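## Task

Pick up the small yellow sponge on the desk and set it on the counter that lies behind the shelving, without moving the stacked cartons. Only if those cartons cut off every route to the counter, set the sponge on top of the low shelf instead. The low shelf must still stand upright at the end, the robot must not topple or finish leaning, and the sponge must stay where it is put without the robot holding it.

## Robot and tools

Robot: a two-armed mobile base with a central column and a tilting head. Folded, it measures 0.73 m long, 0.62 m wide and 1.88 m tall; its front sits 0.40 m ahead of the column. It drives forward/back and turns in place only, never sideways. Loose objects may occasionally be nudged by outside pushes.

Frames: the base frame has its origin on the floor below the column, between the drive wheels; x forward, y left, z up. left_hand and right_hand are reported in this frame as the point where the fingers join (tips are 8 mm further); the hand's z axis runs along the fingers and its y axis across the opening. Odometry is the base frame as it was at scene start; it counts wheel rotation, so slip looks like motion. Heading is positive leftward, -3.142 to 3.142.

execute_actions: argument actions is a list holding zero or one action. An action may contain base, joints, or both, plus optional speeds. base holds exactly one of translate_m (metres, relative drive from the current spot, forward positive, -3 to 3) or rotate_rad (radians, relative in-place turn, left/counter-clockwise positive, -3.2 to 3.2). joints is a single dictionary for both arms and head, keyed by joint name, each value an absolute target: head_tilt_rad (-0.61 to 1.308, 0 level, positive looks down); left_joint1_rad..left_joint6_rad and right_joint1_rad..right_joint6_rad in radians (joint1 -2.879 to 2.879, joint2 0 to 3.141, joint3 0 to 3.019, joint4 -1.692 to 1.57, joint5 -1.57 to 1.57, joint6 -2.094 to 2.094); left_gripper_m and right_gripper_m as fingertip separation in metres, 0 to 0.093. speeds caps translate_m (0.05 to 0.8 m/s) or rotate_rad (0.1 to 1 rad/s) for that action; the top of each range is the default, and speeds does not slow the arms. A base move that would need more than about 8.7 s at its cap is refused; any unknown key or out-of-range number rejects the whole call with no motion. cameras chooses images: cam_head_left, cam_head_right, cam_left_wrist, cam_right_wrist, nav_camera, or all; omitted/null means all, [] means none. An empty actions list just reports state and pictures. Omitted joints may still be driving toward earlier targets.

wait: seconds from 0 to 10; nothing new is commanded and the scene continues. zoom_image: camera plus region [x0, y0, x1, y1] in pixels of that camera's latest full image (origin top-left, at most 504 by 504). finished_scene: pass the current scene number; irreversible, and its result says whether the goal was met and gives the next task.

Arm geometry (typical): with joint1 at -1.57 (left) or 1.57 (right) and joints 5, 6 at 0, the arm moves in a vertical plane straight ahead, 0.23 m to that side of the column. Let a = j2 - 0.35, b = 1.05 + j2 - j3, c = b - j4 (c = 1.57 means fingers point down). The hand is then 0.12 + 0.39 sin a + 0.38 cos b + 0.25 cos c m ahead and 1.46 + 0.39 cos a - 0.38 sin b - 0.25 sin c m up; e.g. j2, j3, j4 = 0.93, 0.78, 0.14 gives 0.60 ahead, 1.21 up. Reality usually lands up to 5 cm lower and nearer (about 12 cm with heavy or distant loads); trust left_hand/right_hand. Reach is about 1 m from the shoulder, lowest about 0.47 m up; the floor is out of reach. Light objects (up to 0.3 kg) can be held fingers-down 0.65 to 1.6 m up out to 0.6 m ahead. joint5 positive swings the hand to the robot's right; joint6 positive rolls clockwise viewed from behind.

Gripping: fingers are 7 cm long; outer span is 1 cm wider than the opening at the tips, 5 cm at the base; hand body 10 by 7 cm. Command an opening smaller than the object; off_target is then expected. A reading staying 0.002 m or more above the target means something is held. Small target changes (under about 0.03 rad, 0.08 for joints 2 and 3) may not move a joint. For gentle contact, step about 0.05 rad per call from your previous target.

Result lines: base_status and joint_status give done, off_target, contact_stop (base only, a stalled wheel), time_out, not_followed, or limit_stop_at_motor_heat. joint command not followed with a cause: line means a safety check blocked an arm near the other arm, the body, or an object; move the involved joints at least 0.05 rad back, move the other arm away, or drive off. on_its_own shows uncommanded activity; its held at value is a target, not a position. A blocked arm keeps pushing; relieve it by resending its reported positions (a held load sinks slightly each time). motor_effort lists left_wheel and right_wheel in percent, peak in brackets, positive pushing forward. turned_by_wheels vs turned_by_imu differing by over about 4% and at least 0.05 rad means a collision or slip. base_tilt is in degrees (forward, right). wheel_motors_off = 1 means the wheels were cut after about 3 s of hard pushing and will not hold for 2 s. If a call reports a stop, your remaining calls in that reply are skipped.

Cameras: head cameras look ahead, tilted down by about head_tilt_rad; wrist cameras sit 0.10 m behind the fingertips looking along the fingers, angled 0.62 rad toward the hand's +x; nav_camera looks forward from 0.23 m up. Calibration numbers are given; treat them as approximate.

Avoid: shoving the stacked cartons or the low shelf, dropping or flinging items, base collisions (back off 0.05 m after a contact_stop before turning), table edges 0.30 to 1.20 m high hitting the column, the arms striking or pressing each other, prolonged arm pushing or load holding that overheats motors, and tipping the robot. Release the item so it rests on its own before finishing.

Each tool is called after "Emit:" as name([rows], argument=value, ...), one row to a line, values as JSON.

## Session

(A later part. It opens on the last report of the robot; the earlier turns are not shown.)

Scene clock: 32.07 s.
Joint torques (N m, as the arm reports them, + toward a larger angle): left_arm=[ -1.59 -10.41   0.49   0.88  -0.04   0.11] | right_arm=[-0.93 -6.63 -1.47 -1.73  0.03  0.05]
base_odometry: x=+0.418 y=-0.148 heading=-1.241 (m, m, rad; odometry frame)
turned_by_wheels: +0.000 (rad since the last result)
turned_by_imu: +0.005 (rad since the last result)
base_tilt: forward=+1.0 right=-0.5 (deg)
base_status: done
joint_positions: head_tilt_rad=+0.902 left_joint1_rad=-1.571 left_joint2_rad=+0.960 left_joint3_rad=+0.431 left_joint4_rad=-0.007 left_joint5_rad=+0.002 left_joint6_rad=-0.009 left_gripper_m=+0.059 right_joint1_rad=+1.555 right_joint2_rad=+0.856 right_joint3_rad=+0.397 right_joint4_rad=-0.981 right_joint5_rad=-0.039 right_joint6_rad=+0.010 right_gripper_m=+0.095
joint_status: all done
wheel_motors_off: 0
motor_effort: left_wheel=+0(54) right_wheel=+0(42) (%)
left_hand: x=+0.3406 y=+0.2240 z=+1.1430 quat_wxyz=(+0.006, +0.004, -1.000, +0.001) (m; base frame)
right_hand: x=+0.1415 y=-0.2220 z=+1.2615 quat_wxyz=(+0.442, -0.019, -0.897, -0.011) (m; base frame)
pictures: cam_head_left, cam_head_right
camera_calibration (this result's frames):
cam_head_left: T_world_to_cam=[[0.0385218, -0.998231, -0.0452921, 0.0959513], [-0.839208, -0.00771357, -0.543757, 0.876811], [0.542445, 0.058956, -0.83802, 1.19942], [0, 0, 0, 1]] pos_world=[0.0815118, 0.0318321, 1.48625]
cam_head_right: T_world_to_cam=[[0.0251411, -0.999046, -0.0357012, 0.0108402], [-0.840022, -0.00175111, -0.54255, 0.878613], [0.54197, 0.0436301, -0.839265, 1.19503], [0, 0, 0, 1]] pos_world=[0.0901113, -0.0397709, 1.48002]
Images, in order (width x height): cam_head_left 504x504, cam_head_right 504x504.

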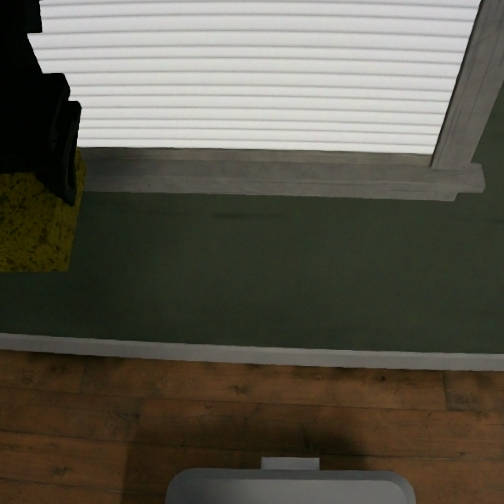

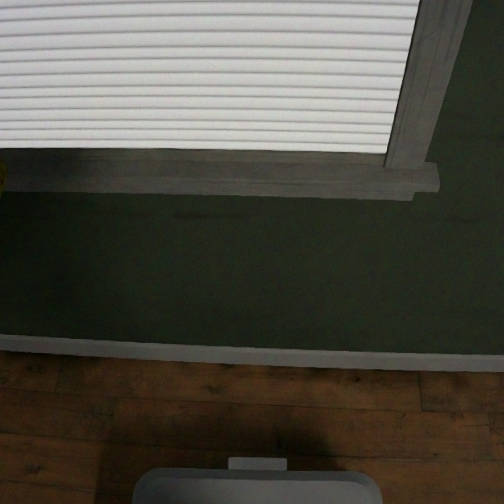

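Emit:
execute_actions([
  {"base": {"translate_m": 0.07}},
], cameras=[])

Emit:
execute_actions([
  {"base": {"rotate_rad": -1.4}, "joints": {"head_tilt_rad": 0.6}},
], cameras=["cam_head_left", "cam_head_right", "nav_camera"])

Scene clock: 33.87 s.
Joint torques (N m, as the arm reports them, + toward a larger angle): left_arm=[ -1.6  -10.75   0.19   0.77  -0.04   0.11] | right_arm=[-0.73 -7.05 -1.46 -1.73  0.02  0.04]
base_odometry: x=+0.441 y=-0.214 heading=-1.241 (m, m, rad; odometry frame)
turned_by_wheels: +0.000 (rad since the last result)
turned_by_imu: +0.000 (rad since the last result)
base_tilt: forward=+1.1 right=-0.5 (deg)
base_status: done
joint_positions: head_tilt_rad=+0.902 left_joint1_rad=-1.571 left_joint2_rad=+0.959 left_joint3_rad=+0.432 left_joint4_rad=-0.005 left_joint5_rad=+0.002 left_joint6_rad=-0.009 left_gripper_m=+0.059 right_joint1_rad=+1.555 right_joint2_rad=+0.856 right_joint3_rad=+0.397 right_joint4_rad=-0.981 right_joint5_rad=-0.039 right_joint6_rad=+0.010 right_gripper_m=+0.095
joint_status: not commanded
wheel_motors_off: 0
motor_effort: left_wheel=+0(37) right_wheel=-1(36) (%)
left_hand: x=+0.3420 y=+0.2240 z=+1.1431 quat_wxyz=(+0.004, +0.004, -1.000, +0.001) (m; base frame)
right_hand: x=+0.1417 y=-0.2220 z=+1.2614 quat_wxyz=(+0.442, -0.019, -0.897, -0.011) (m; base frame)
pictures: none
No camera images: the call's "cameras" was empty. Leave "cameras" out to get every camera's image.

Scene clock: 36.73 s.
Joint torques (N m, as the arm reports them, + toward a larger angle): left_arm=[ -1.6  -10.65   0.49   0.81  -0.04   0.1 ] | right_arm=[-1.16 -6.78 -1.43 -1.68  0.03  0.03]
base_odometry: x=+0.441 y=-0.214 heading=-2.640 (m, m, rad; odometry frame)
turned_by_wheels: -1.399 (rad since the last result)
turned_by_imu: -1.406 (rad since the last result)
base_tilt: forward=+1.0 right=-0.4 (deg)
base_status: done
joint_positions: head_tilt_rad=+0.617 left_joint1_rad=-1.571 left_joint2_rad=+0.959 left_joint3_rad=+0.432 left_joint4_rad=-0.005 left_joint5_rad=+0.002 left_joint6_rad=-0.009 left_gripper_m=+0.059 right_joint1_rad=+1.555 right_joint2_rad=+0.856 right_joint3_rad=+0.397 right_joint4_rad=-0.981 right_joint5_rad=-0.039 right_joint6_rad=+0.010 right_gripper_m=+0.095
joint_status: all done
wheel_motors_off: 0
motor_effort: left_wheel=+3(37) right_wheel=-2(38) (%)
left_hand: x=+0.3417 y=+0.2240 z=+1.1431 quat_wxyz=(+0.004, +0.004, -1.000, +0.001) (m; base frame)
right_hand: x=+0.1417 y=-0.2220 z=+1.2614 quat_wxyz=(+0.442, -0.019, -0.897, -0.011) (m; base frame)
pictures: cam_head_left, cam_head_right, nav_camera
camera_calibration (this result's frames):
cam_head_left: T_world_to_cam=[[0.0496734, -0.998231, -0.0326782, 0.0759683], [-0.653142, -0.00771357, -0.757196, 1.1962], [0.755605, 0.058956, -0.652369, 0.902857], [0, 0, 0, 1]] pos_world=[0.0953144, 0.0318321, 1.49724]
cam_head_right: T_world_to_cam=[[0.0341407, -0.999046, -0.0272225, -0.00266692], [-0.654262, -0.00175111, -0.756266, 1.19845], [0.755497, 0.0436301, -0.653697, 0.89858], [0, 0, 0, 1]] pos_world=[0.105315, -0.0397709, 1.49367]
Images, in order (width x height): cam_head_left 504x504, cam_head_right 504x504, nav_camera 504x504.

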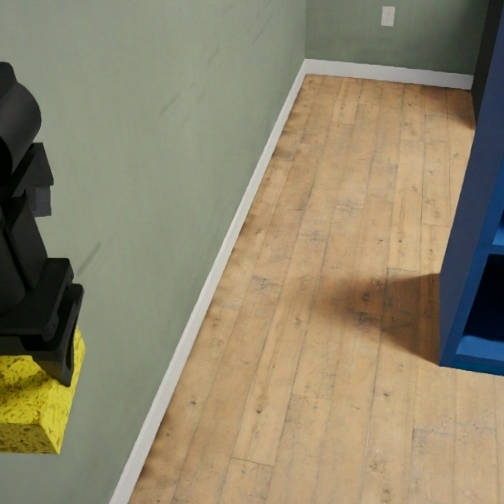

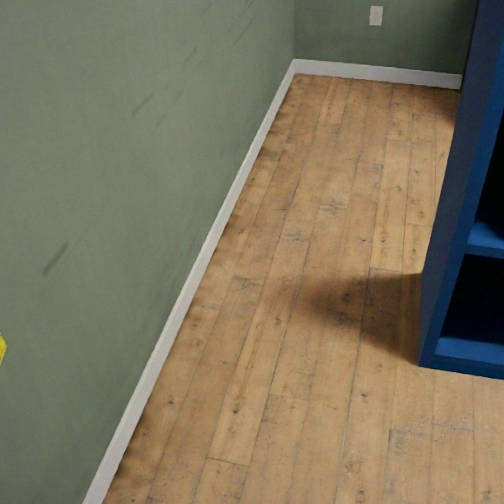

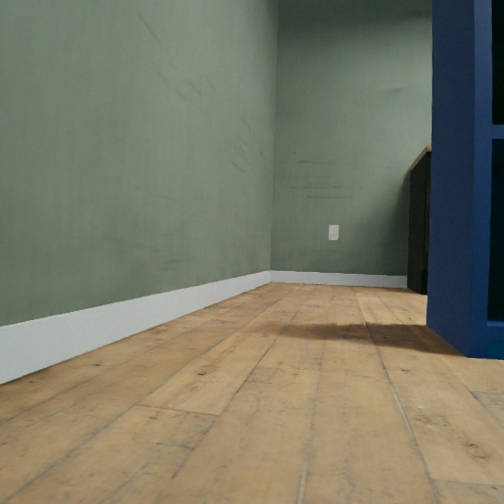

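Emit:
execute_actions([
  {"base": {"translate_m": 0.91}},
], cameras=[])

Emit:
execute_actions([
  {"base": {"rotate_rad": -0.191}, "joints": {"head_tilt_rad": 0.8}},
], cameras=["cam_head_left", "cam_head_right", "nav_camera"])

Scene clock: 40.50 s.
Joint torques (N m, as the arm reports them, + toward a larger angle): left_arm=[ -1.6  -10.61   0.45   0.75  -0.04   0.1 ] | right_arm=[-1.33 -7.06 -1.51 -1.71  0.03  0.04]
base_odometry: x=-0.357 y=-0.651 heading=-2.640 (m, m, rad; odometry frame)
turned_by_wheels: +0.000 (rad since the last result)
turned_by_imu: +0.002 (rad since the last result)
base_tilt: forward=+1.0 right=-0.5 (deg)
base_status: done
joint_positions: head_tilt_rad=+0.617 left_joint1_rad=-1.571 left_joint2_rad=+0.958 left_joint3_rad=+0.432 left_joint4_rad=-0.005 left_joint5_rad=+0.002 left_joint6_rad=-0.009 left_gripper_m=+0.059 right_joint1_rad=+1.555 right_joint2_rad=+0.856 right_joint3_rad=+0.397 right_joint4_rad=-0.981 right_joint5_rad=-0.039 right_joint6_rad=+0.010 right_gripper_m=+0.095
joint_status: not commanded
wheel_motors_off: 0
motor_effort: left_wheel=+1(54) right_wheel=+0(42) (%)
left_hand: x=+0.3426 y=+0.2240 z=+1.1434 quat_wxyz=(+0.003, +0.004, -1.000, +0.001) (m; base frame)
right_hand: x=+0.1415 y=-0.2220 z=+1.2615 quat_wxyz=(+0.442, -0.019, -0.897, -0.011) (m; base frame)
pictures: none
No camera images: the call's "cameras" was empty. Leave "cameras" out to get every camera's image.

Scene clock: 41.77 s.
Joint torques (N m, as the arm reports them, + toward a larger angle): left_arm=[ -1.54 -10.35   0.3    0.93  -0.03   0.11] | right_arm=[-1.25 -6.99 -1.47 -1.66  0.    0.04]
base_odometry: x=-0.357 y=-0.651 heading=-2.830 (m, m, rad; odometry frame)
turned_by_wheels: -0.190 (rad since the last result)
turned_by_imu: -0.190 (rad since the last result)
base_tilt: forward=+1.0 right=-0.6 (deg)
base_status: done
joint_positions: head_tilt_rad=+0.802 left_joint1_rad=-1.571 left_joint2_rad=+0.958 left_joint3_rad=+0.432 left_joint4_rad=-0.005 left_joint5_rad=+0.002 left_joint6_rad=-0.009 left_gripper_m=+0.059 right_joint1_rad=+1.555 right_joint2_rad=+0.856 right_joint3_rad=+0.397 right_joint4_rad=-0.981 right_joint5_rad=-0.039 right_joint6_rad=+0.010 right_gripper_m=+0.095
joint_status: all done
wheel_motors_off: 0
motor_effort: left_wheel=+1(38) right_wheel=-1(37) (%)
left_hand: x=+0.3424 y=+0.2240 z=+1.1434 quat_wxyz=(+0.003, +0.004, -1.000, +0.001) (m; base frame)
right_hand: x=+0.1415 y=-0.2220 z=+1.2615 quat_wxyz=(+0.442, -0.019, -0.897, -0.011) (m; base frame)
pictures: cam_head_left, cam_head_right, nav_camera
camera_calibration (this result's frames):
cam_head_left: T_world_to_cam=[[0.0428469, -0.998231, -0.0412244, 0.0894708], [-0.780793, -0.00771357, -0.624742, 0.998608], [0.623319, 0.058956, -0.779742, 1.10563], [0, 0, 0, 1]] pos_world=[0.086715, 0.0318321, 1.48966]
cam_head_right: T_world_to_cam=[[0.0285764, -0.999046, -0.0330158, 0.0065329], [-0.781724, -0.00175111, -0.623623, 1.00055], [0.62297, 0.0436301, -0.781028, 1.1013], [0, 0, 0, 1]] pos_world=[0.0958928, -0.0397709, 1.48432]
Images, in order (width x height): cam_head_left 504x504, cam_head_right 504x504, nav_camera 504x504.

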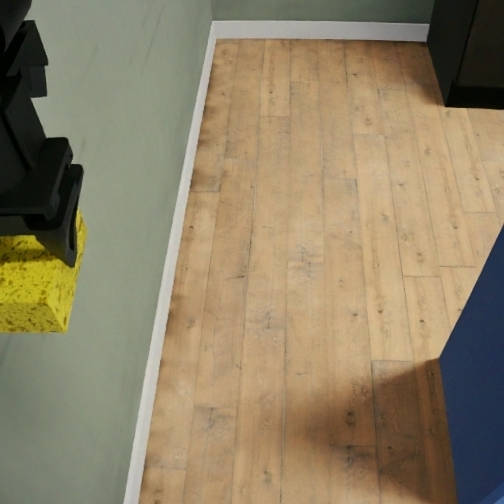

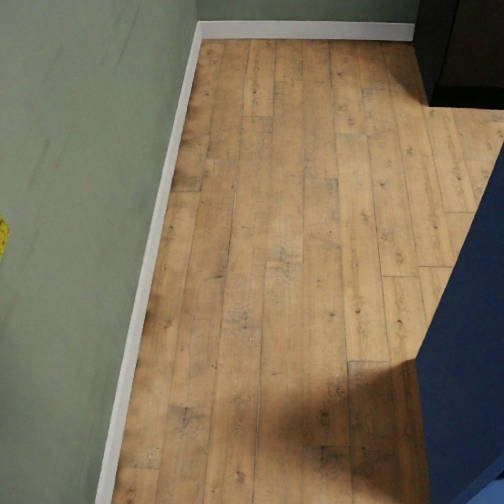

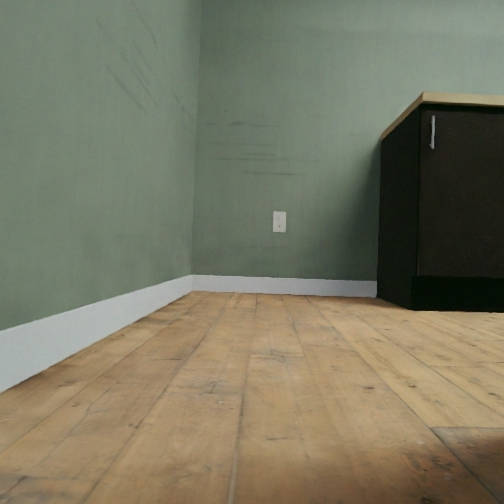

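Emit:
execute_actions([
  {"base": {"translate_m": 0.95}, "speeds": {"translate_m": 0.6}},
], cameras=[])

Emit:
execute_actions([
  {"base": {"rotate_rad": -0.13}, "joints": {"head_tilt_rad": 0.55}},
], cameras=["cam_head_right", "nav_camera"])

Emit:
execute_actions([
  {"base": {"translate_m": 0.9}},
], cameras=[])

Emit:
execute_actions([
  {"base": {"rotate_rad": -1.17}, "joints": {"head_tilt_rad": 0.7}},
], cameras=["cam_head_left", "cam_head_right", "nav_camera"])

Scene clock: 47.37 s.
Joint torques (N m, as the arm reports them, + toward a larger angle): left_arm=[ -1.57 -10.42   0.5    0.83  -0.05   0.1 ] | right_arm=[-0.75 -7.16 -1.41 -1.74  0.02  0.04]
base_odometry: x=-1.262 y=-0.943 heading=-2.830 (m, m, rad; odometry frame)
turned_by_wheels: +0.000 (rad since the last result)
turned_by_imu: +0.002 (rad since the last result)
base_tilt: forward=+1.0 right=-0.5 (deg)
base_status: done
joint_positions: head_tilt_rad=+0.803 left_joint1_rad=-1.571 left_joint2_rad=+0.958 left_joint3_rad=+0.432 left_joint4_rad=-0.005 left_joint5_rad=+0.002 left_joint6_rad=-0.009 left_gripper_m=+0.059 right_joint1_rad=+1.555 right_joint2_rad=+0.856 right_joint3_rad=+0.397 right_joint4_rad=-0.981 right_joint5_rad=-0.039 right_joint6_rad=+0.010 right_gripper_m=+0.095
joint_status: not commanded
wheel_motors_off: 0
motor_effort: left_wheel=+0(46) right_wheel=+0(45) (%)
left_hand: x=+0.3422 y=+0.2240 z=+1.1434 quat_wxyz=(+0.003, +0.004, -1.000, +0.001) (m; base frame)
right_hand: x=+0.1415 y=-0.2220 z=+1.2615 quat_wxyz=(+0.442, -0.019, -0.897, -0.011) (m; base frame)
pictures: none
No camera images: the call's "cameras" was empty. Leave "cameras" out to get every camera's image.

Scene clock: 48.47 s.
Joint torques (N m, as the arm reports them, + toward a larger angle): left_arm=[ -1.85 -10.38   0.58   0.93  -0.04   0.11] | right_arm=[-0.94 -6.82 -1.28 -1.87  0.02  0.05]
base_odometry: x=-1.262 y=-0.943 heading=-2.959 (m, m, rad; odometry frame)
turned_by_wheels: -0.129 (rad since the last result)
turned_by_imu: -0.129 (rad since the last result)
base_tilt: forward=+1.0 right=-0.6 (deg)
base_status: done
joint_positions: head_tilt_rad=+0.568 left_joint1_rad=-1.571 left_joint2_rad=+0.958 left_joint3_rad=+0.432 left_joint4_rad=-0.005 left_joint5_rad=+0.002 left_joint6_rad=-0.009 left_gripper_m=+0.059 right_joint1_rad=+1.555 right_joint2_rad=+0.856 right_joint3_rad=+0.397 right_joint4_rad=-0.981 right_joint5_rad=-0.039 right_joint6_rad=+0.010 right_gripper_m=+0.095
joint_status: all done
wheel_motors_off: 0
motor_effort: left_wheel=+0(39) right_wheel=+0(36) (%)
left_hand: x=+0.3422 y=+0.2240 z=+1.1434 quat_wxyz=(+0.003, +0.004, -1.000, +0.001) (m; base frame)
right_hand: x=+0.1415 y=-0.2220 z=+1.2615 quat_wxyz=(+0.442, -0.019, -0.897, -0.011) (m; base frame)
pictures: cam_head_right, nav_camera
camera_calibration (this result's frames):
cam_head_right: T_world_to_cam=[[0.0354478, -0.999046, -0.0254971, -0.00538939], [-0.615978, -0.00175111, -0.787761, 1.24504], [0.786965, 0.0436301, -0.615453, 0.83811], [0, 0, 0, 1]] pos_world=[0.107543, -0.0397709, 1.49647]
Images, in order (width x height): cam_head_right 504x504, nav_camera 504x504.

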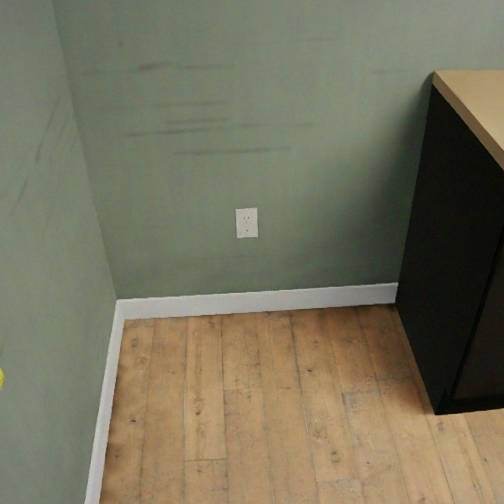

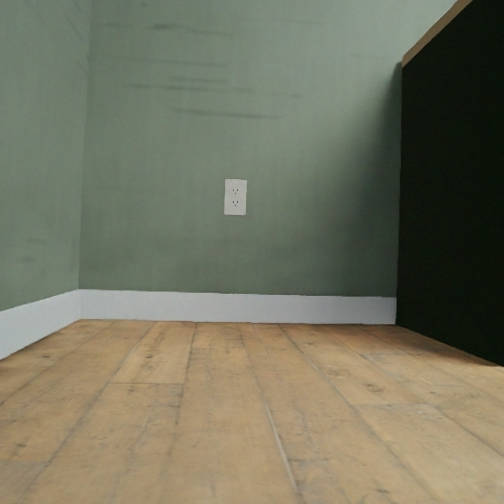

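Scene clock: 51.40 s.
Joint torques (N m, as the arm reports them, + toward a larger angle): left_arm=[ -1.58 -10.38   0.42   0.63  -0.03   0.11] | right_arm=[-1.07 -7.05 -1.56 -1.78  0.05  0.03]
base_odometry: x=-2.147 y=-1.106 heading=-2.959 (m, m, rad; odometry frame)
turned_by_wheels: +0.000 (rad since the last result)
turned_by_imu: +0.002 (rad since the last result)
base_tilt: forward=+1.0 right=-0.6 (deg)
base_status: done
joint_positions: head_tilt_rad=+0.567 left_joint1_rad=-1.571 left_joint2_rad=+0.957 left_joint3_rad=+0.433 left_joint4_rad=-0.005 left_joint5_rad=+0.002 left_joint6_rad=-0.009 left_gripper_m=+0.059 right_joint1_rad=+1.555 right_joint2_rad=+0.856 right_joint3_rad=+0.398 right_joint4_rad=-0.981 right_joint5_rad=-0.039 right_joint6_rad=+0.010 right_gripper_m=+0.095
joint_status: not commanded
wheel_motors_off: 0
motor_effort: left_wheel=+1(42) right_wheel=+0(48) (%)
left_hand: x=+0.3434 y=+0.2240 z=+1.1436 quat_wxyz=(+0.002, +0.004, -1.000, +0.001) (m; base frame)
right_hand: x=+0.1421 y=-0.2220 z=+1.2613 quat_wxyz=(+0.442, -0.019, -0.897, -0.011) (m; base frame)
pictures: none
No camera images: the call's "cameras" was empty. Leave "cameras" out to get every camera's image.

Scene clock: 53.90 s.
Joint torques (N m, as the arm reports them, + toward a larger angle): left_arm=[-1.63 -9.49  0.32  0.75 -0.05  0.11] | right_arm=[-1.15 -7.02 -1.43 -1.72  0.05  0.02]
base_odometry: x=-2.147 y=-1.106 heading=+2.155 (m, m, rad; odometry frame)
turned_by_wheels: -1.170 (rad since the last result)
turned_by_imu: -1.175 (rad since the last result)
base_tilt: forward=+1.0 right=-0.5 (deg)
base_status: done
joint_positions: head_tilt_rad=+0.703 left_joint1_rad=-1.571 left_joint2_rad=+0.957 left_joint3_rad=+0.433 left_joint4_rad=-0.005 left_joint5_rad=+0.002 left_joint6_rad=-0.009 left_gripper_m=+0.059 right_joint1_rad=+1.555 right_joint2_rad=+0.856 right_joint3_rad=+0.398 right_joint4_rad=-0.981 right_joint5_rad=-0.039 right_joint6_rad=+0.010 right_gripper_m=+0.095
joint_status: all done
wheel_motors_off: 0
motor_effort: left_wheel=+3(37) right_wheel=-2(38) (%)
left_hand: x=+0.3431 y=+0.2240 z=+1.1436 quat_wxyz=(+0.003, +0.004, -1.000, +0.001) (m; base frame)
right_hand: x=+0.1421 y=-0.2220 z=+1.2613 quat_wxyz=(+0.442, -0.019, -0.897, -0.011) (m; base frame)
pictures: cam_head_left, cam_head_right, nav_camera
camera_calibration (this result's frames):
cam_head_left: T_world_to_cam=[[0.0467167, -0.998231, -0.0367812, 0.0824348], [-0.715125, -0.00771357, -0.698954, 1.10961], [0.697434, 0.058956, -0.71422, 1.00102], [0, 0, 0, 1]] pos_world=[0.0915168, 0.0318321, 1.49354]
cam_head_right: T_world_to_cam=[[0.0317038, -0.999046, -0.0300253, 0.00177121], [-0.716162, -0.00175111, -0.697932, 1.11171], [0.697214, 0.0436301, -0.715534, 0.996723], [0, 0, 0, 1]] pos_world=[0.101178, -0.0397709, 1.48914]
Images, in order (width x height): cam_head_left 504x504, cam_head_right 504x504, nav_camera 504x504.

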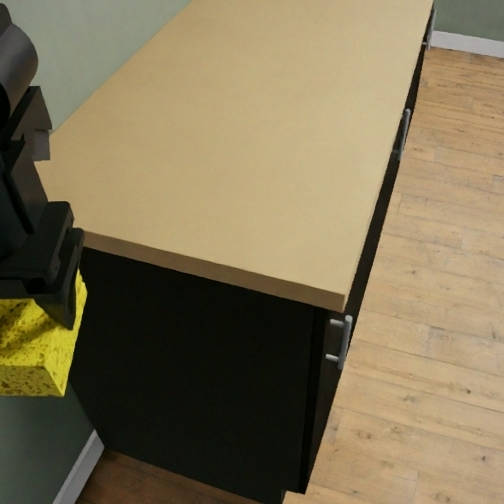

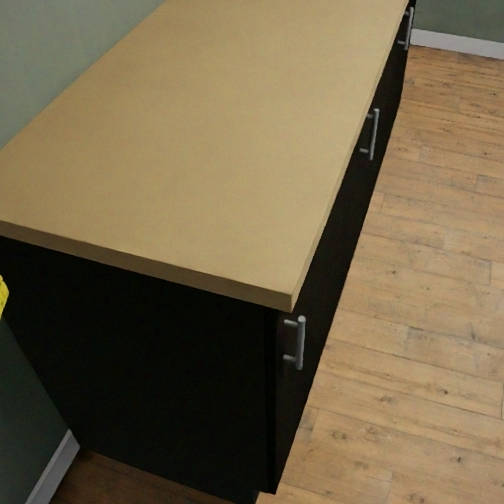

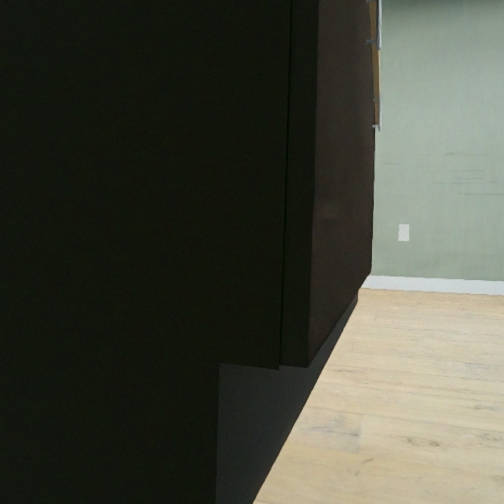

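Emit:
execute_actions([
  {"base": {"translate_m": 0.17}, "joints": {"left_joint2_rad": 1.66, "left_joint3_rad": 1.772, "left_joint4_rad": -0.63}, "speeds": {"translate_m": 0.3}},
], cameras=["cam_head_left", "cam_head_right", "cam_left_wrist"])

Scene clock: 56.60 s.
Joint torques (N m, as the arm reports them, + toward a larger angle): left_arm=[ -1.65 -22.75   7.5    0.1   -0.04   0.11] | right_arm=[-0.86 -6.85 -1.32 -1.7   0.02  0.03]
base_odometry: x=-2.241 y=-0.964 heading=+2.154 (m, m, rad; odometry frame)
turned_by_wheels: -0.001 (rad since the last result)
turned_by_imu: -0.001 (rad since the last result)
base_tilt: forward=+1.0 right=-0.5 (deg)
base_status: done
joint_positions: head_tilt_rad=+0.703 left_joint1_rad=-1.571 left_joint2_rad=+1.659 left_joint3_rad=+1.759 left_joint4_rad=-0.621 left_joint5_rad=+0.002 left_joint6_rad=-0.009 left_gripper_m=+0.059 right_joint1_rad=+1.555 right_joint2_rad=+0.856 right_joint3_rad=+0.395 right_joint4_rad=-0.981 right_joint5_rad=-0.039 right_joint6_rad=+0.010 right_gripper_m=+0.095
joint_status: all done
wheel_motors_off: 0
motor_effort: left_wheel=-1(54) right_wheel=+1(42) (%)
left_hand: x=+0.7197 y=+0.2239 z=+0.9986 quat_wxyz=(-0.001, +0.004, -1.000, +0.001) (m; base frame)
right_hand: x=+0.1406 y=-0.2220 z=+1.2618 quat_wxyz=(+0.443, -0.020, -0.896, -0.011) (m; base frame)
pictures: cam_head_left, cam_head_right, cam_left_wrist
camera_calibration (this result's frames):
cam_head_left: T_world_to_cam=[[0.0466878, -0.998231, -0.0368178, 0.0824927], [-0.715673, -0.00771357, -0.698393, 1.10877], [0.696873, 0.058956, -0.714767, 1.00189], [0, 0, 0, 1]] pos_world=[0.0914804, 0.0318321, 1.49351]
cam_head_right: T_world_to_cam=[[0.0316802, -0.999046, -0.0300502, 0.00181068], [-0.716709, -0.00175111, -0.69737, 1.11087], [0.696652, 0.0436301, -0.716081, 0.997593], [0, 0, 0, 1]] pos_world=[0.101138, -0.0397709, 1.4891]
cam_left_wrist: T_world_to_cam=[[-0.00834939, -0.999931, -0.00827642, 0.239665], [-0.811649, 0.00194231, 0.584142, 0.00544672], [-0.584085, 0.0115948, -0.811609, 1.34963], [0, 0, 0, 1]] pos_world=[0.79472, 0.22399, 1.09417]
Images, in order (width x height): cam_head_left 504x504, cam_head_right 504x504, cam_left_wrist 504x504.

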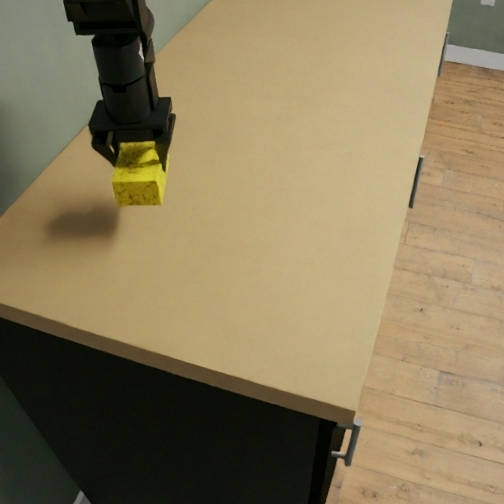

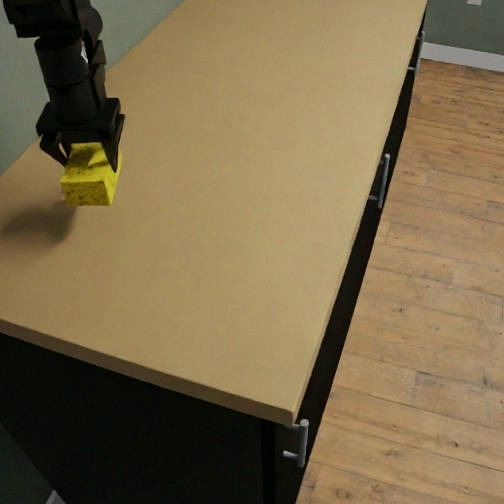

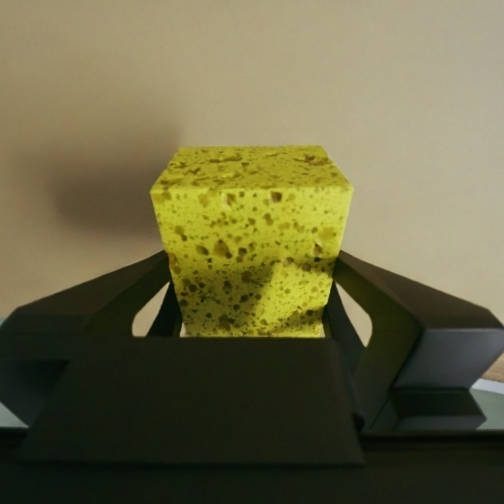

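Emit:
execute_actions(actions=[])

Scene clock: 57.23 s.
Joint torques (N m, as the arm reports them, + toward a larger angle): left_arm=[ -1.45 -22.44   7.38   0.21  -0.05   0.11] | right_arm=[-0.83 -6.98 -1.25 -1.79  0.05  0.  ]
base_odometry: x=-2.241 y=-0.964 heading=+2.154 (m, m, rad; odometry frame)
turned_by_wheels: +0.000 (rad since the last result)
turned_by_imu: +0.000 (rad since the last result)
base_tilt: forward=+1.0 right=-0.5 (deg)
base_status: done
joint_positions: head_tilt_rad=+0.703 left_joint1_rad=-1.571 left_joint2_rad=+1.659 left_joint3_rad=+1.759 left_joint4_rad=-0.621 left_joint5_rad=+0.002 left_joint6_rad=-0.009 left_gripper_m=+0.059 right_joint1_rad=+1.555 right_joint2_rad=+0.856 right_joint3_rad=+0.395 right_joint4_rad=-0.981 right_joint5_rad=-0.039 right_joint6_rad=+0.010 right_gripper_m=+0.095
joint_status: all done
wheel_motors_off: 0
motor_effort: left_wheel=-1(54) right_wheel=+1(42) (%)
left_hand: x=+0.7197 y=+0.2239 z=+0.9986 quat_wxyz=(-0.001, +0.004, -1.000, +0.001) (m; base frame)
right_hand: x=+0.1406 y=-0.2220 z=+1.2618 quat_wxyz=(+0.443, -0.020, -0.896, -0.011) (m; base frame)
pictures: cam_head_left, cam_head_right, cam_left_wrist, cam_right_wrist, nav_camera
camera_calibration (this result's frames):
cam_head_left: T_world_to_cam=[[0.0466878, -0.998231, -0.0368178, 0.0824927], [-0.715673, -0.00771357, -0.698393, 1.10877], [0.696873, 0.058956, -0.714767, 1.00189], [0, 0, 0, 1]] pos_world=[0.0914804, 0.0318321, 1.49351]
cam_head_right: T_world_to_cam=[[0.0316802, -0.999046, -0.0300502, 0.00181068], [-0.716709, -0.00175111, -0.69737, 1.11087], [0.696652, 0.0436301, -0.716081, 0.997593], [0, 0, 0, 1]] pos_world=[0.101138, -0.0397709, 1.4891]
cam_left_wrist: T_world_to_cam=[[-0.00834939, -0.999931, -0.00827642, 0.239665], [-0.811649, 0.00194231, 0.584142, 0.00544672], [-0.584085, 0.0115948, -0.811609, 1.34963], [0, 0, 0, 1]] pos_world=[0.79472, 0.22399, 1.09417]
cam_right_wrist: T_world_to_cam=[[-0.0435528, -0.998997, 0.0104237, -0.230927], [-0.0223041, 0.0114033, 0.999686, -1.25605], [-0.998802, 0.0433066, -0.0227783, 0.300286], [0, 0, 0, 1]] pos_world=[0.261854, -0.229376, 1.2649]
Images, in order (width x height): cam_head_left 504x504, cam_head_right 504x504, cam_left_wrist 504x504, cam_right_wrist 504x504, nav_camera 504x504.

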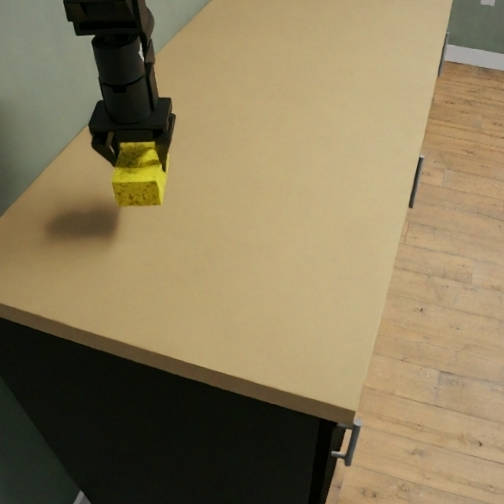

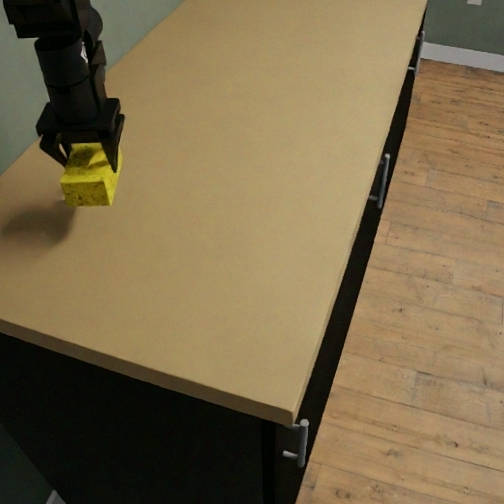

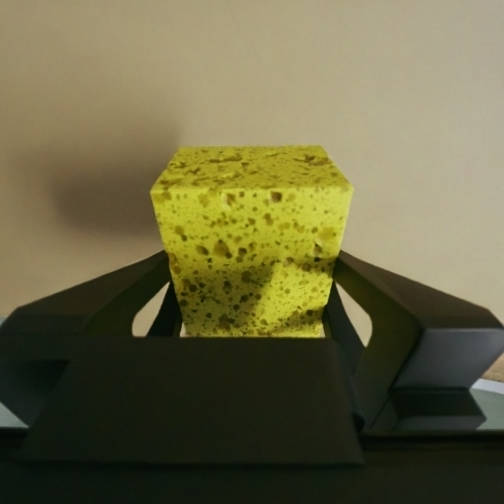

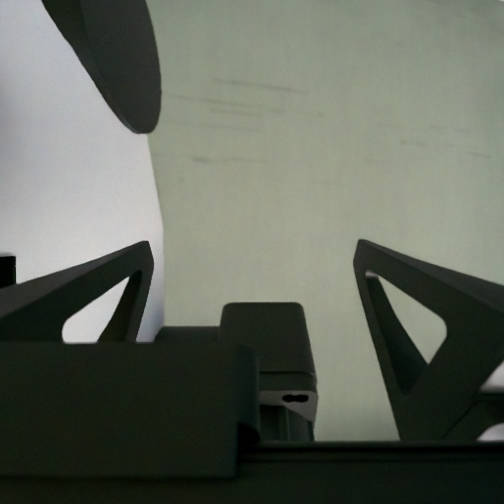

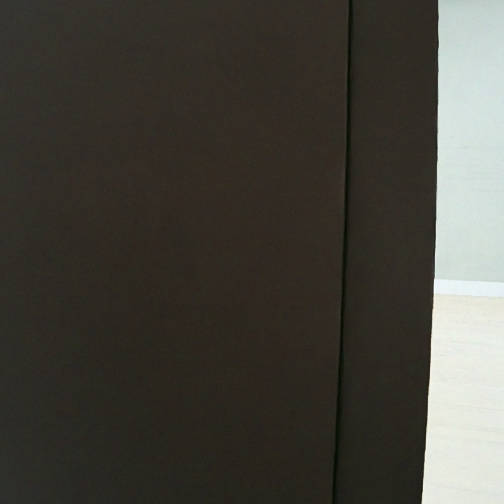

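Emit:
execute_actions([
  {"joints": {"left_joint2_rad": 1.73, "left_joint3_rad": 1.785, "left_joint4_rad": -0.57}},
], cameras=["cam_head_left", "cam_left_wrist"])

Scene clock: 58.27 s.
Joint torques (N m, as the arm reports them, + toward a larger angle): left_arm=[ -1.49 -22.65   7.64   0.65  -0.04   0.11] | right_arm=[-1.31 -6.76 -1.26 -1.73  0.02  0.03]
base_odometry: x=-2.241 y=-0.964 heading=+2.154 (m, m, rad; odometry frame)
turned_by_wheels: +0.000 (rad since the last result)
turned_by_imu: +0.000 (rad since the last result)
base_tilt: forward=+1.1 right=-0.5 (deg)
base_status: not commanded
joint_positions: head_tilt_rad=+0.703 left_joint1_rad=-1.571 left_joint2_rad=+1.723 left_joint3_rad=+1.764 left_joint4_rad=-0.575 left_joint5_rad=+0.002 left_joint6_rad=-0.009 left_gripper_m=+0.059 right_joint1_rad=+1.555 right_joint2_rad=+0.856 right_joint3_rad=+0.395 right_joint4_rad=-0.981 right_joint5_rad=-0.039 right_joint6_rad=+0.010 right_gripper_m=+0.095
joint_status: all done
wheel_motors_off: 0
motor_effort: left_wheel=+0(0) right_wheel=+1(1) (%)
left_hand: x=+0.7031 y=+0.2239 z=+0.9616 quat_wxyz=(+0.005, +0.004, -1.000, +0.001) (m; base frame)
right_hand: x=+0.1406 y=-0.2220 z=+1.2618 quat_wxyz=(+0.443, -0.020, -0.896, -0.011) (m; base frame)
pictures: cam_head_left, cam_left_wrist
camera_calibration (this result's frames):
cam_head_left: T_world_to_cam=[[0.0466878, -0.998231, -0.0368178, 0.0824927], [-0.715673, -0.00771357, -0.698393, 1.10877], [0.696873, 0.058956, -0.714767, 1.00189], [0, 0, 0, 1]] pos_world=[0.0914804, 0.0318321, 1.49351]
cam_left_wrist: T_world_to_cam=[[-0.00846081, -0.999931, -0.00817014, 0.239187], [-0.804005, 0.00194454, 0.59462, -0.00188067], [-0.594563, 0.0115998, -0.803966, 1.30995], [0, 0, 0, 1]] pos_world=[0.779361, 0.223979, 1.05623]
Images, in order (width x height): cam_head_left 504x504, cam_left_wrist 504x504.

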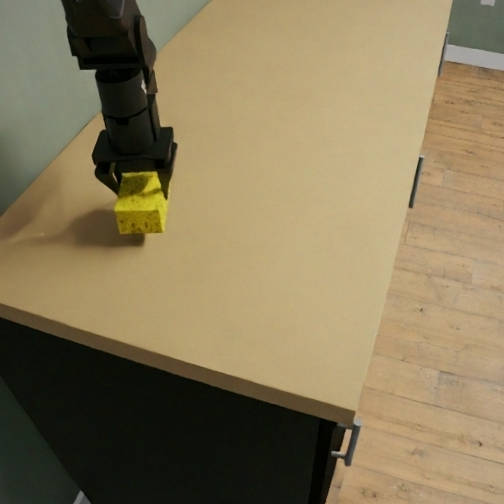

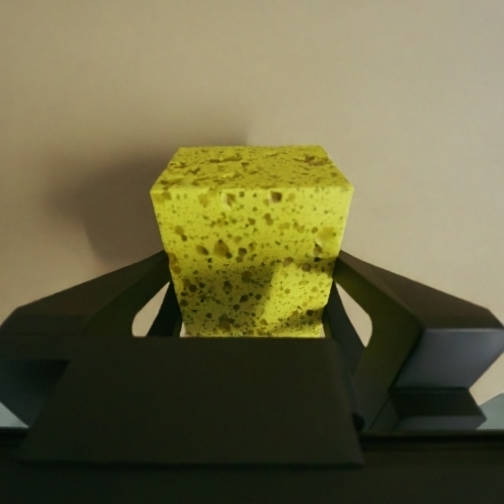

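Emit:
execute_actions([
  {"joints": {"left_joint2_rad": 1.765, "left_joint3_rad": 1.785, "left_joint4_rad": -0.525}},
], cameras=["cam_head_left", "cam_left_wrist"])

Scene clock: 59.23 s.
Joint torques (N m, as the arm reports them, + toward a larger angle): left_arm=[ -1.59 -20.56   7.63   0.82  -0.04   0.1 ] | right_arm=[-1.25 -7.09 -1.21 -1.86  0.    0.01]
base_odometry: x=-2.241 y=-0.964 heading=+2.154 (m, m, rad; odometry frame)
turned_by_wheels: +0.000 (rad since the last result)
turned_by_imu: +0.000 (rad since the last result)
base_tilt: forward=+1.0 right=-0.5 (deg)
base_status: not commanded
joint_positions: head_tilt_rad=+0.703 left_joint1_rad=-1.571 left_joint2_rad=+1.746 left_joint3_rad=+1.764 left_joint4_rad=-0.533 left_joint5_rad=+0.002 left_joint6_rad=-0.009 left_gripper_m=+0.059 right_joint1_rad=+1.555 right_joint2_rad=+0.856 right_joint3_rad=+0.395 right_joint4_rad=-0.981 right_joint5_rad=-0.039 right_joint6_rad=+0.010 right_gripper_m=+0.095
joint_status: all done
wheel_motors_off: 0
motor_effort: left_wheel=+0(1) right_wheel=+1(1) (%)
left_hand: x=+0.7018 y=+0.2239 z=+0.9482 quat_wxyz=(-0.004, +0.004, -1.000, +0.001) (m; base frame)
right_hand: x=+0.1406 y=-0.2220 z=+1.2618 quat_wxyz=(+0.443, -0.020, -0.896, -0.011) (m; base frame)
pictures: cam_head_left, cam_left_wrist
camera_calibration (this result's frames):
cam_head_left: T_world_to_cam=[[0.0466878, -0.998231, -0.0368178, 0.0824927], [-0.715673, -0.00771357, -0.698393, 1.10877], [0.696873, 0.058956, -0.714767, 1.00189], [0, 0, 0, 1]] pos_world=[0.0914804, 0.0318321, 1.49351]
cam_left_wrist: T_world_to_cam=[[-0.0082998, -0.999931, -0.00832284, 0.239093], [-0.814979, 0.00194131, 0.579488, 0.0270976], [-0.579432, 0.0115926, -0.814938, 1.2981], [0, 0, 0, 1]] pos_world=[0.77623, 0.223975, 1.04416]
Images, in order (width x height): cam_head_left 504x504, cam_left_wrist 504x504.

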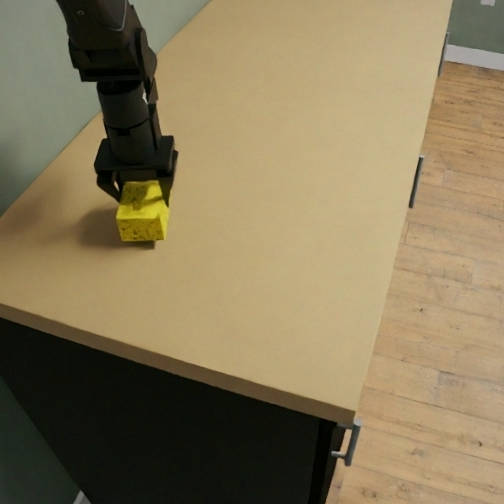

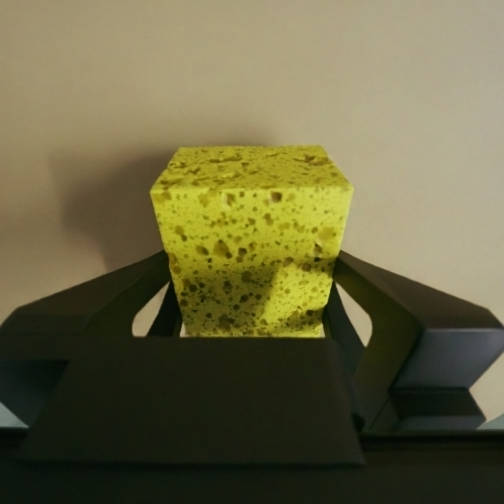

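Emit:
execute_actions([
  {"joints": {"left_joint2_rad": 1.787, "left_joint3_rad": 1.785, "left_joint4_rad": -0.512}},
], cameras=["cam_head_left", "cam_left_wrist"])

Scene clock: 60.10 s.
Joint torques (N m, as the arm reports them, + toward a larger angle): left_arm=[ -1.6  -20.43   7.41   0.79  -0.04   0.11] | right_arm=[-0.83 -6.94 -1.27 -1.72  0.05  0.03]
base_odometry: x=-2.241 y=-0.964 heading=+2.154 (m, m, rad; odometry frame)
turned_by_wheels: +0.000 (rad since the last result)
turned_by_imu: +0.000 (rad since the last result)
base_tilt: forward=+1.0 right=-0.5 (deg)
base_status: not commanded
joint_positions: head_tilt_rad=+0.703 left_joint1_rad=-1.571 left_joint2_rad=+1.768 left_joint3_rad=+1.764 left_joint4_rad=-0.520 left_joint5_rad=+0.002 left_joint6_rad=-0.009 left_gripper_m=+0.059 right_joint1_rad=+1.555 right_joint2_rad=+0.856 right_joint3_rad=+0.395 right_joint4_rad=-0.981 right_joint5_rad=-0.039 right_joint6_rad=+0.010 right_gripper_m=+0.095
joint_status: all done
wheel_motors_off: 0
motor_effort: left_wheel=-1(0) right_wheel=+1(1) (%)
left_hand: x=+0.6938 y=+0.2239 z=+0.9357 quat_wxyz=(+0.000, +0.004, -1.000, +0.001) (m; base frame)
right_hand: x=+0.1406 y=-0.2220 z=+1.2618 quat_wxyz=(+0.443, -0.020, -0.896, -0.011) (m; base frame)
pictures: cam_head_left, cam_left_wrist
camera_calibration (this result's frames):
cam_head_left: T_world_to_cam=[[0.0466878, -0.998231, -0.0368178, 0.0824926], [-0.715673, -0.00771357, -0.698393, 1.10877], [0.696873, 0.058956, -0.714767, 1.00189], [0, 0, 0, 1]] pos_world=[0.0914804, 0.0318321, 1.49351]
cam_left_wrist: T_world_to_cam=[[-0.00837573, -0.999931, -0.00825154, 0.238906], [-0.809863, 0.00194284, 0.586616, 0.017586], [-0.586559, 0.011596, -0.809823, 1.28347], [0, 0, 0, 1]] pos_world=[0.769074, 0.223972, 1.03104]
Images, in order (width x height): cam_head_left 504x504, cam_left_wrist 504x504.

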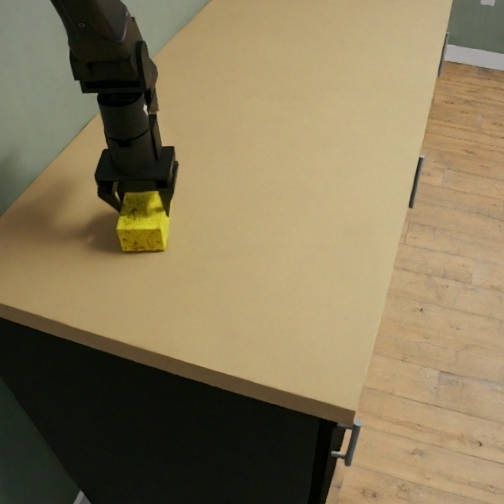

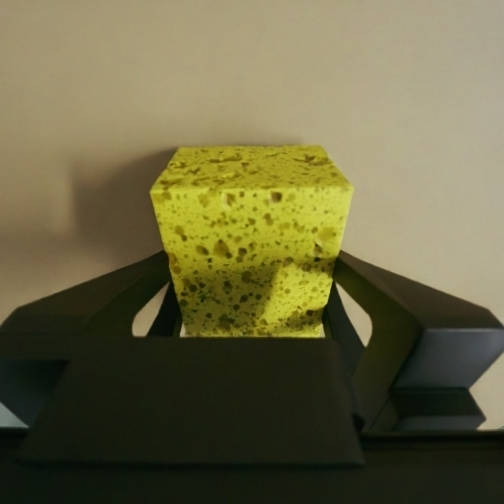

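Emit:
execute_actions([
  {"joints": {"left_joint2_rad": 1.801, "left_joint3_rad": 1.785, "left_joint4_rad": -0.5}},
], cameras=["cam_head_left", "cam_left_wrist"])

Scene clock: 60.77 s.
Joint torques (N m, as the arm reports them, + toward a larger angle): left_arm=[ -1.61 -20.07   7.26   0.93  -0.05   0.11] | right_arm=[-1.25 -6.79 -1.24 -1.68 -0.01  0.03]
base_odometry: x=-2.241 y=-0.964 heading=+2.154 (m, m, rad; odometry frame)
turned_by_wheels: +0.000 (rad since the last result)
turned_by_imu: +0.000 (rad since the last result)
base_tilt: forward=+1.0 right=-0.5 (deg)
base_status: not commanded
joint_positions: head_tilt_rad=+0.703 left_joint1_rad=-1.571 left_joint2_rad=+1.775 left_joint3_rad=+1.764 left_joint4_rad=-0.508 left_joint5_rad=+0.002 left_joint6_rad=-0.009 left_gripper_m=+0.059 right_joint1_rad=+1.555 right_joint2_rad=+0.856 right_joint3_rad=+0.395 right_joint4_rad=-0.981 right_joint5_rad=-0.039 right_joint6_rad=+0.010 right_gripper_m=+0.095
joint_status: all done
wheel_motors_off: 0
motor_effort: left_wheel=+0(1) right_wheel=+0(1) (%)
left_hand: x=+0.6928 y=+0.2239 z=+0.9316 quat_wxyz=(-0.002, +0.004, -1.000, +0.001) (m; base frame)
right_hand: x=+0.1406 y=-0.2220 z=+1.2618 quat_wxyz=(+0.443, -0.020, -0.896, -0.011) (m; base frame)
pictures: cam_head_left, cam_left_wrist
camera_calibration (this result's frames):
cam_head_left: T_world_to_cam=[[0.0466878, -0.998231, -0.0368178, 0.0824927], [-0.715673, -0.00771357, -0.698393, 1.10877], [0.696873, 0.058956, -0.714767, 1.00189], [0, 0, 0, 1]] pos_world=[0.0914804, 0.0318321, 1.49351]
cam_left_wrist: T_world_to_cam=[[-0.0083395, -0.999931, -0.00828572, 0.238869], [-0.812317, 0.00194211, 0.583213, 0.0240871], [-0.583156, 0.0115943, -0.812277, 1.27949], [0, 0, 0, 1]] pos_world=[0.767699, 0.223971, 1.02723]
Images, in order (width x height): cam_head_left 504x504, cam_left_wrist 504x504.

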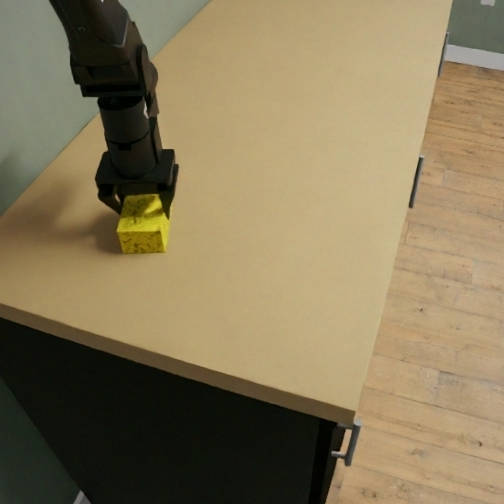

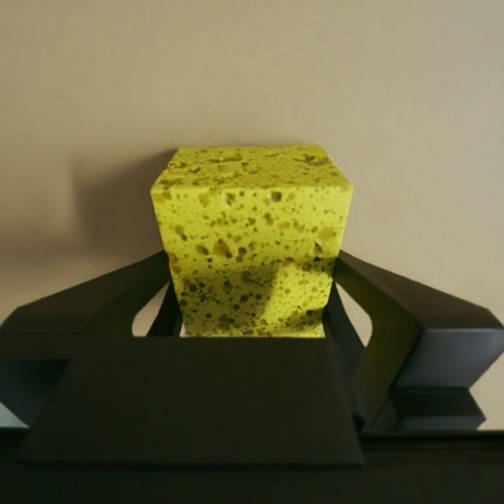

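Emit:
execute_actions([
  {"joints": {"left_gripper_m": 0.093}},
], cameras=["cam_head_left", "cam_left_wrist"])

Emit:
execute_actions([
  {"joints": {"left_joint2_rad": 1.62, "left_joint3_rad": 1.76, "left_joint4_rad": -0.66}},
], cameras=["cam_head_left", "cam_left_wrist"])

Scene clock: 61.63 s.
Joint torques (N m, as the arm reports them, + toward a larger angle): left_arm=[ -1.4  -19.93   7.33   0.89  -0.03   0.11] | right_arm=[-1.1  -6.72 -1.29 -1.72  0.03  0.07]
base_odometry: x=-2.241 y=-0.964 heading=+2.154 (m, m, rad; odometry frame)
turned_by_wheels: +0.000 (rad since the last result)
turned_by_imu: +0.000 (rad since the last result)
base_tilt: forward=+0.9 right=-0.6 (deg)
base_status: not commanded
joint_positions: head_tilt_rad=+0.703 left_joint1_rad=-1.571 left_joint2_rad=+1.776 left_joint3_rad=+1.764 left_joint4_rad=-0.508 left_joint5_rad=+0.002 left_joint6_rad=-0.009 left_gripper_m=+0.093 right_joint1_rad=+1.555 right_joint2_rad=+0.856 right_joint3_rad=+0.395 right_joint4_rad=-0.981 right_joint5_rad=-0.039 right_joint6_rad=+0.010 right_gripper_m=+0.095
joint_status: all done
wheel_motors_off: 0
motor_effort: left_wheel=+0(1) right_wheel=+1(1) (%)
left_hand: x=+0.6926 y=+0.2239 z=+0.9314 quat_wxyz=(-0.002, +0.004, -1.000, +0.001) (m; base frame)
right_hand: x=+0.1406 y=-0.2220 z=+1.2618 quat_wxyz=(+0.443, -0.020, -0.896, -0.011) (m; base frame)
pictures: cam_head_left, cam_left_wrist
camera_calibration (this result's frames):
cam_head_left: T_world_to_cam=[[0.0466878, -0.998231, -0.0368178, 0.0824927], [-0.715673, -0.00771357, -0.698393, 1.10877], [0.696873, 0.058956, -0.714767, 1.00189], [0, 0, 0, 1]] pos_world=[0.0914804, 0.0318321, 1.49351]
cam_left_wrist: T_world_to_cam=[[-0.0083428, -0.999931, -0.00828262, 0.238865], [-0.812095, 0.00194218, 0.583522, 0.0236082], [-0.583466, 0.0115945, -0.812055, 1.2792], [0, 0, 0, 1]] pos_world=[0.767535, 0.223971, 1.02698]
Images, in order (width x height): cam_head_left 504x504, cam_left_wrist 504x504.

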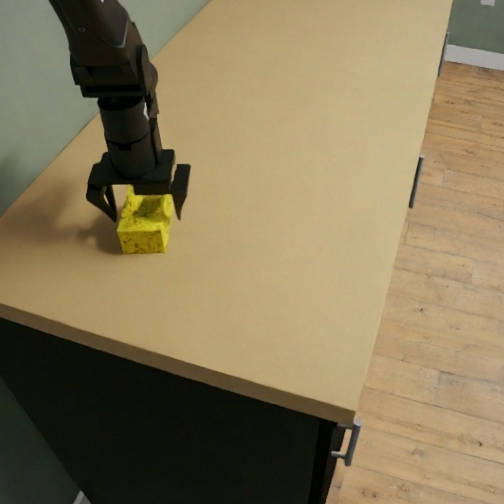

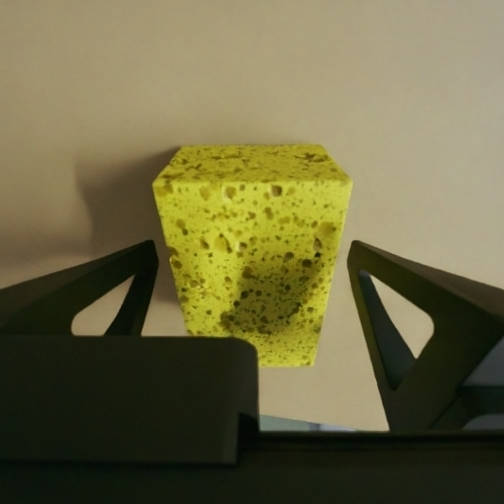

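Scene clock: 62.70 s.
Joint torques (N m, as the arm reports them, + toward a larger angle): left_arm=[ -1.87 -21.47   7.83   0.41  -0.04   0.1 ] | right_arm=[-1.33 -7.32 -1.44 -1.72  0.01  0.04]
base_odometry: x=-2.241 y=-0.964 heading=+2.154 (m, m, rad; odometry frame)
turned_by_wheels: +0.000 (rad since the last result)
turned_by_imu: +0.000 (rad since the last result)
base_tilt: forward=+1.0 right=-0.5 (deg)
base_status: not commanded
joint_positions: head_tilt_rad=+0.703 left_joint1_rad=-1.571 left_joint2_rad=+1.601 left_joint3_rad=+1.748 left_joint4_rad=-0.656 left_joint5_rad=+0.002 left_joint6_rad=-0.009 left_gripper_m=+0.093 right_joint1_rad=+1.555 right_joint2_rad=+0.856 right_joint3_rad=+0.395 right_joint4_rad=-0.981 right_joint5_rad=-0.039 right_joint6_rad=+0.010 right_gripper_m=+0.095
joint_status: all done
wheel_motors_off: 0
motor_effort: left_wheel=-1(1) right_wheel=+1(1) (%)
left_hand: x=+0.7301 y=+0.2239 z=+1.0303 quat_wxyz=(-0.007, +0.004, -1.000, +0.001) (m; base frame)
right_hand: x=+0.1406 y=-0.2220 z=+1.2618 quat_wxyz=(+0.443, -0.020, -0.896, -0.011) (m; base frame)
pictures: cam_head_left, cam_left_wrist
camera_calibration (this result's frames):
cam_head_left: T_world_to_cam=[[0.0466878, -0.998231, -0.0368178, 0.0824927], [-0.715673, -0.00771357, -0.698393, 1.10877], [0.696873, 0.058956, -0.714767, 1.00189], [0, 0, 0, 1]] pos_world=[0.0914804, 0.0318321, 1.49351]
cam_left_wrist: T_world_to_cam=[[-0.00825328, -0.999931, -0.00836591, 0.240046], [-0.818062, 0.00194037, 0.575127, 0.00939461], [-0.575071, 0.0115905, -0.818021, 1.38146], [0, 0, 0, 1]] pos_world=[0.804106, 0.224, 1.12667]
Images, in order (width x height): cam_head_left 504x504, cam_left_wrist 504x504.

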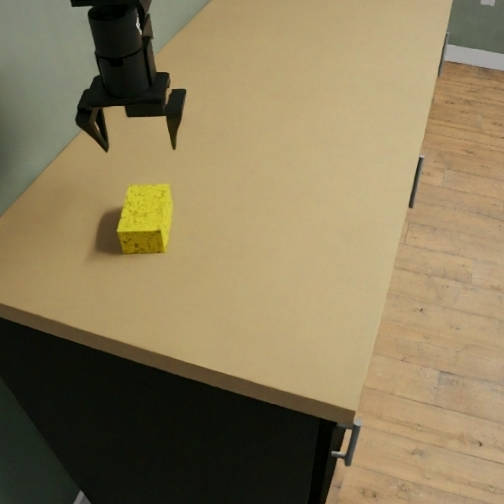

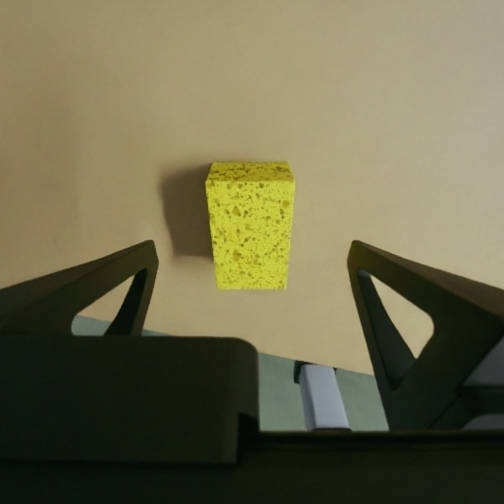

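The sponge rests on the counter and the gripper is clear.

Emit:
finished_scene(scene=2)

The scene is finished: the task was done.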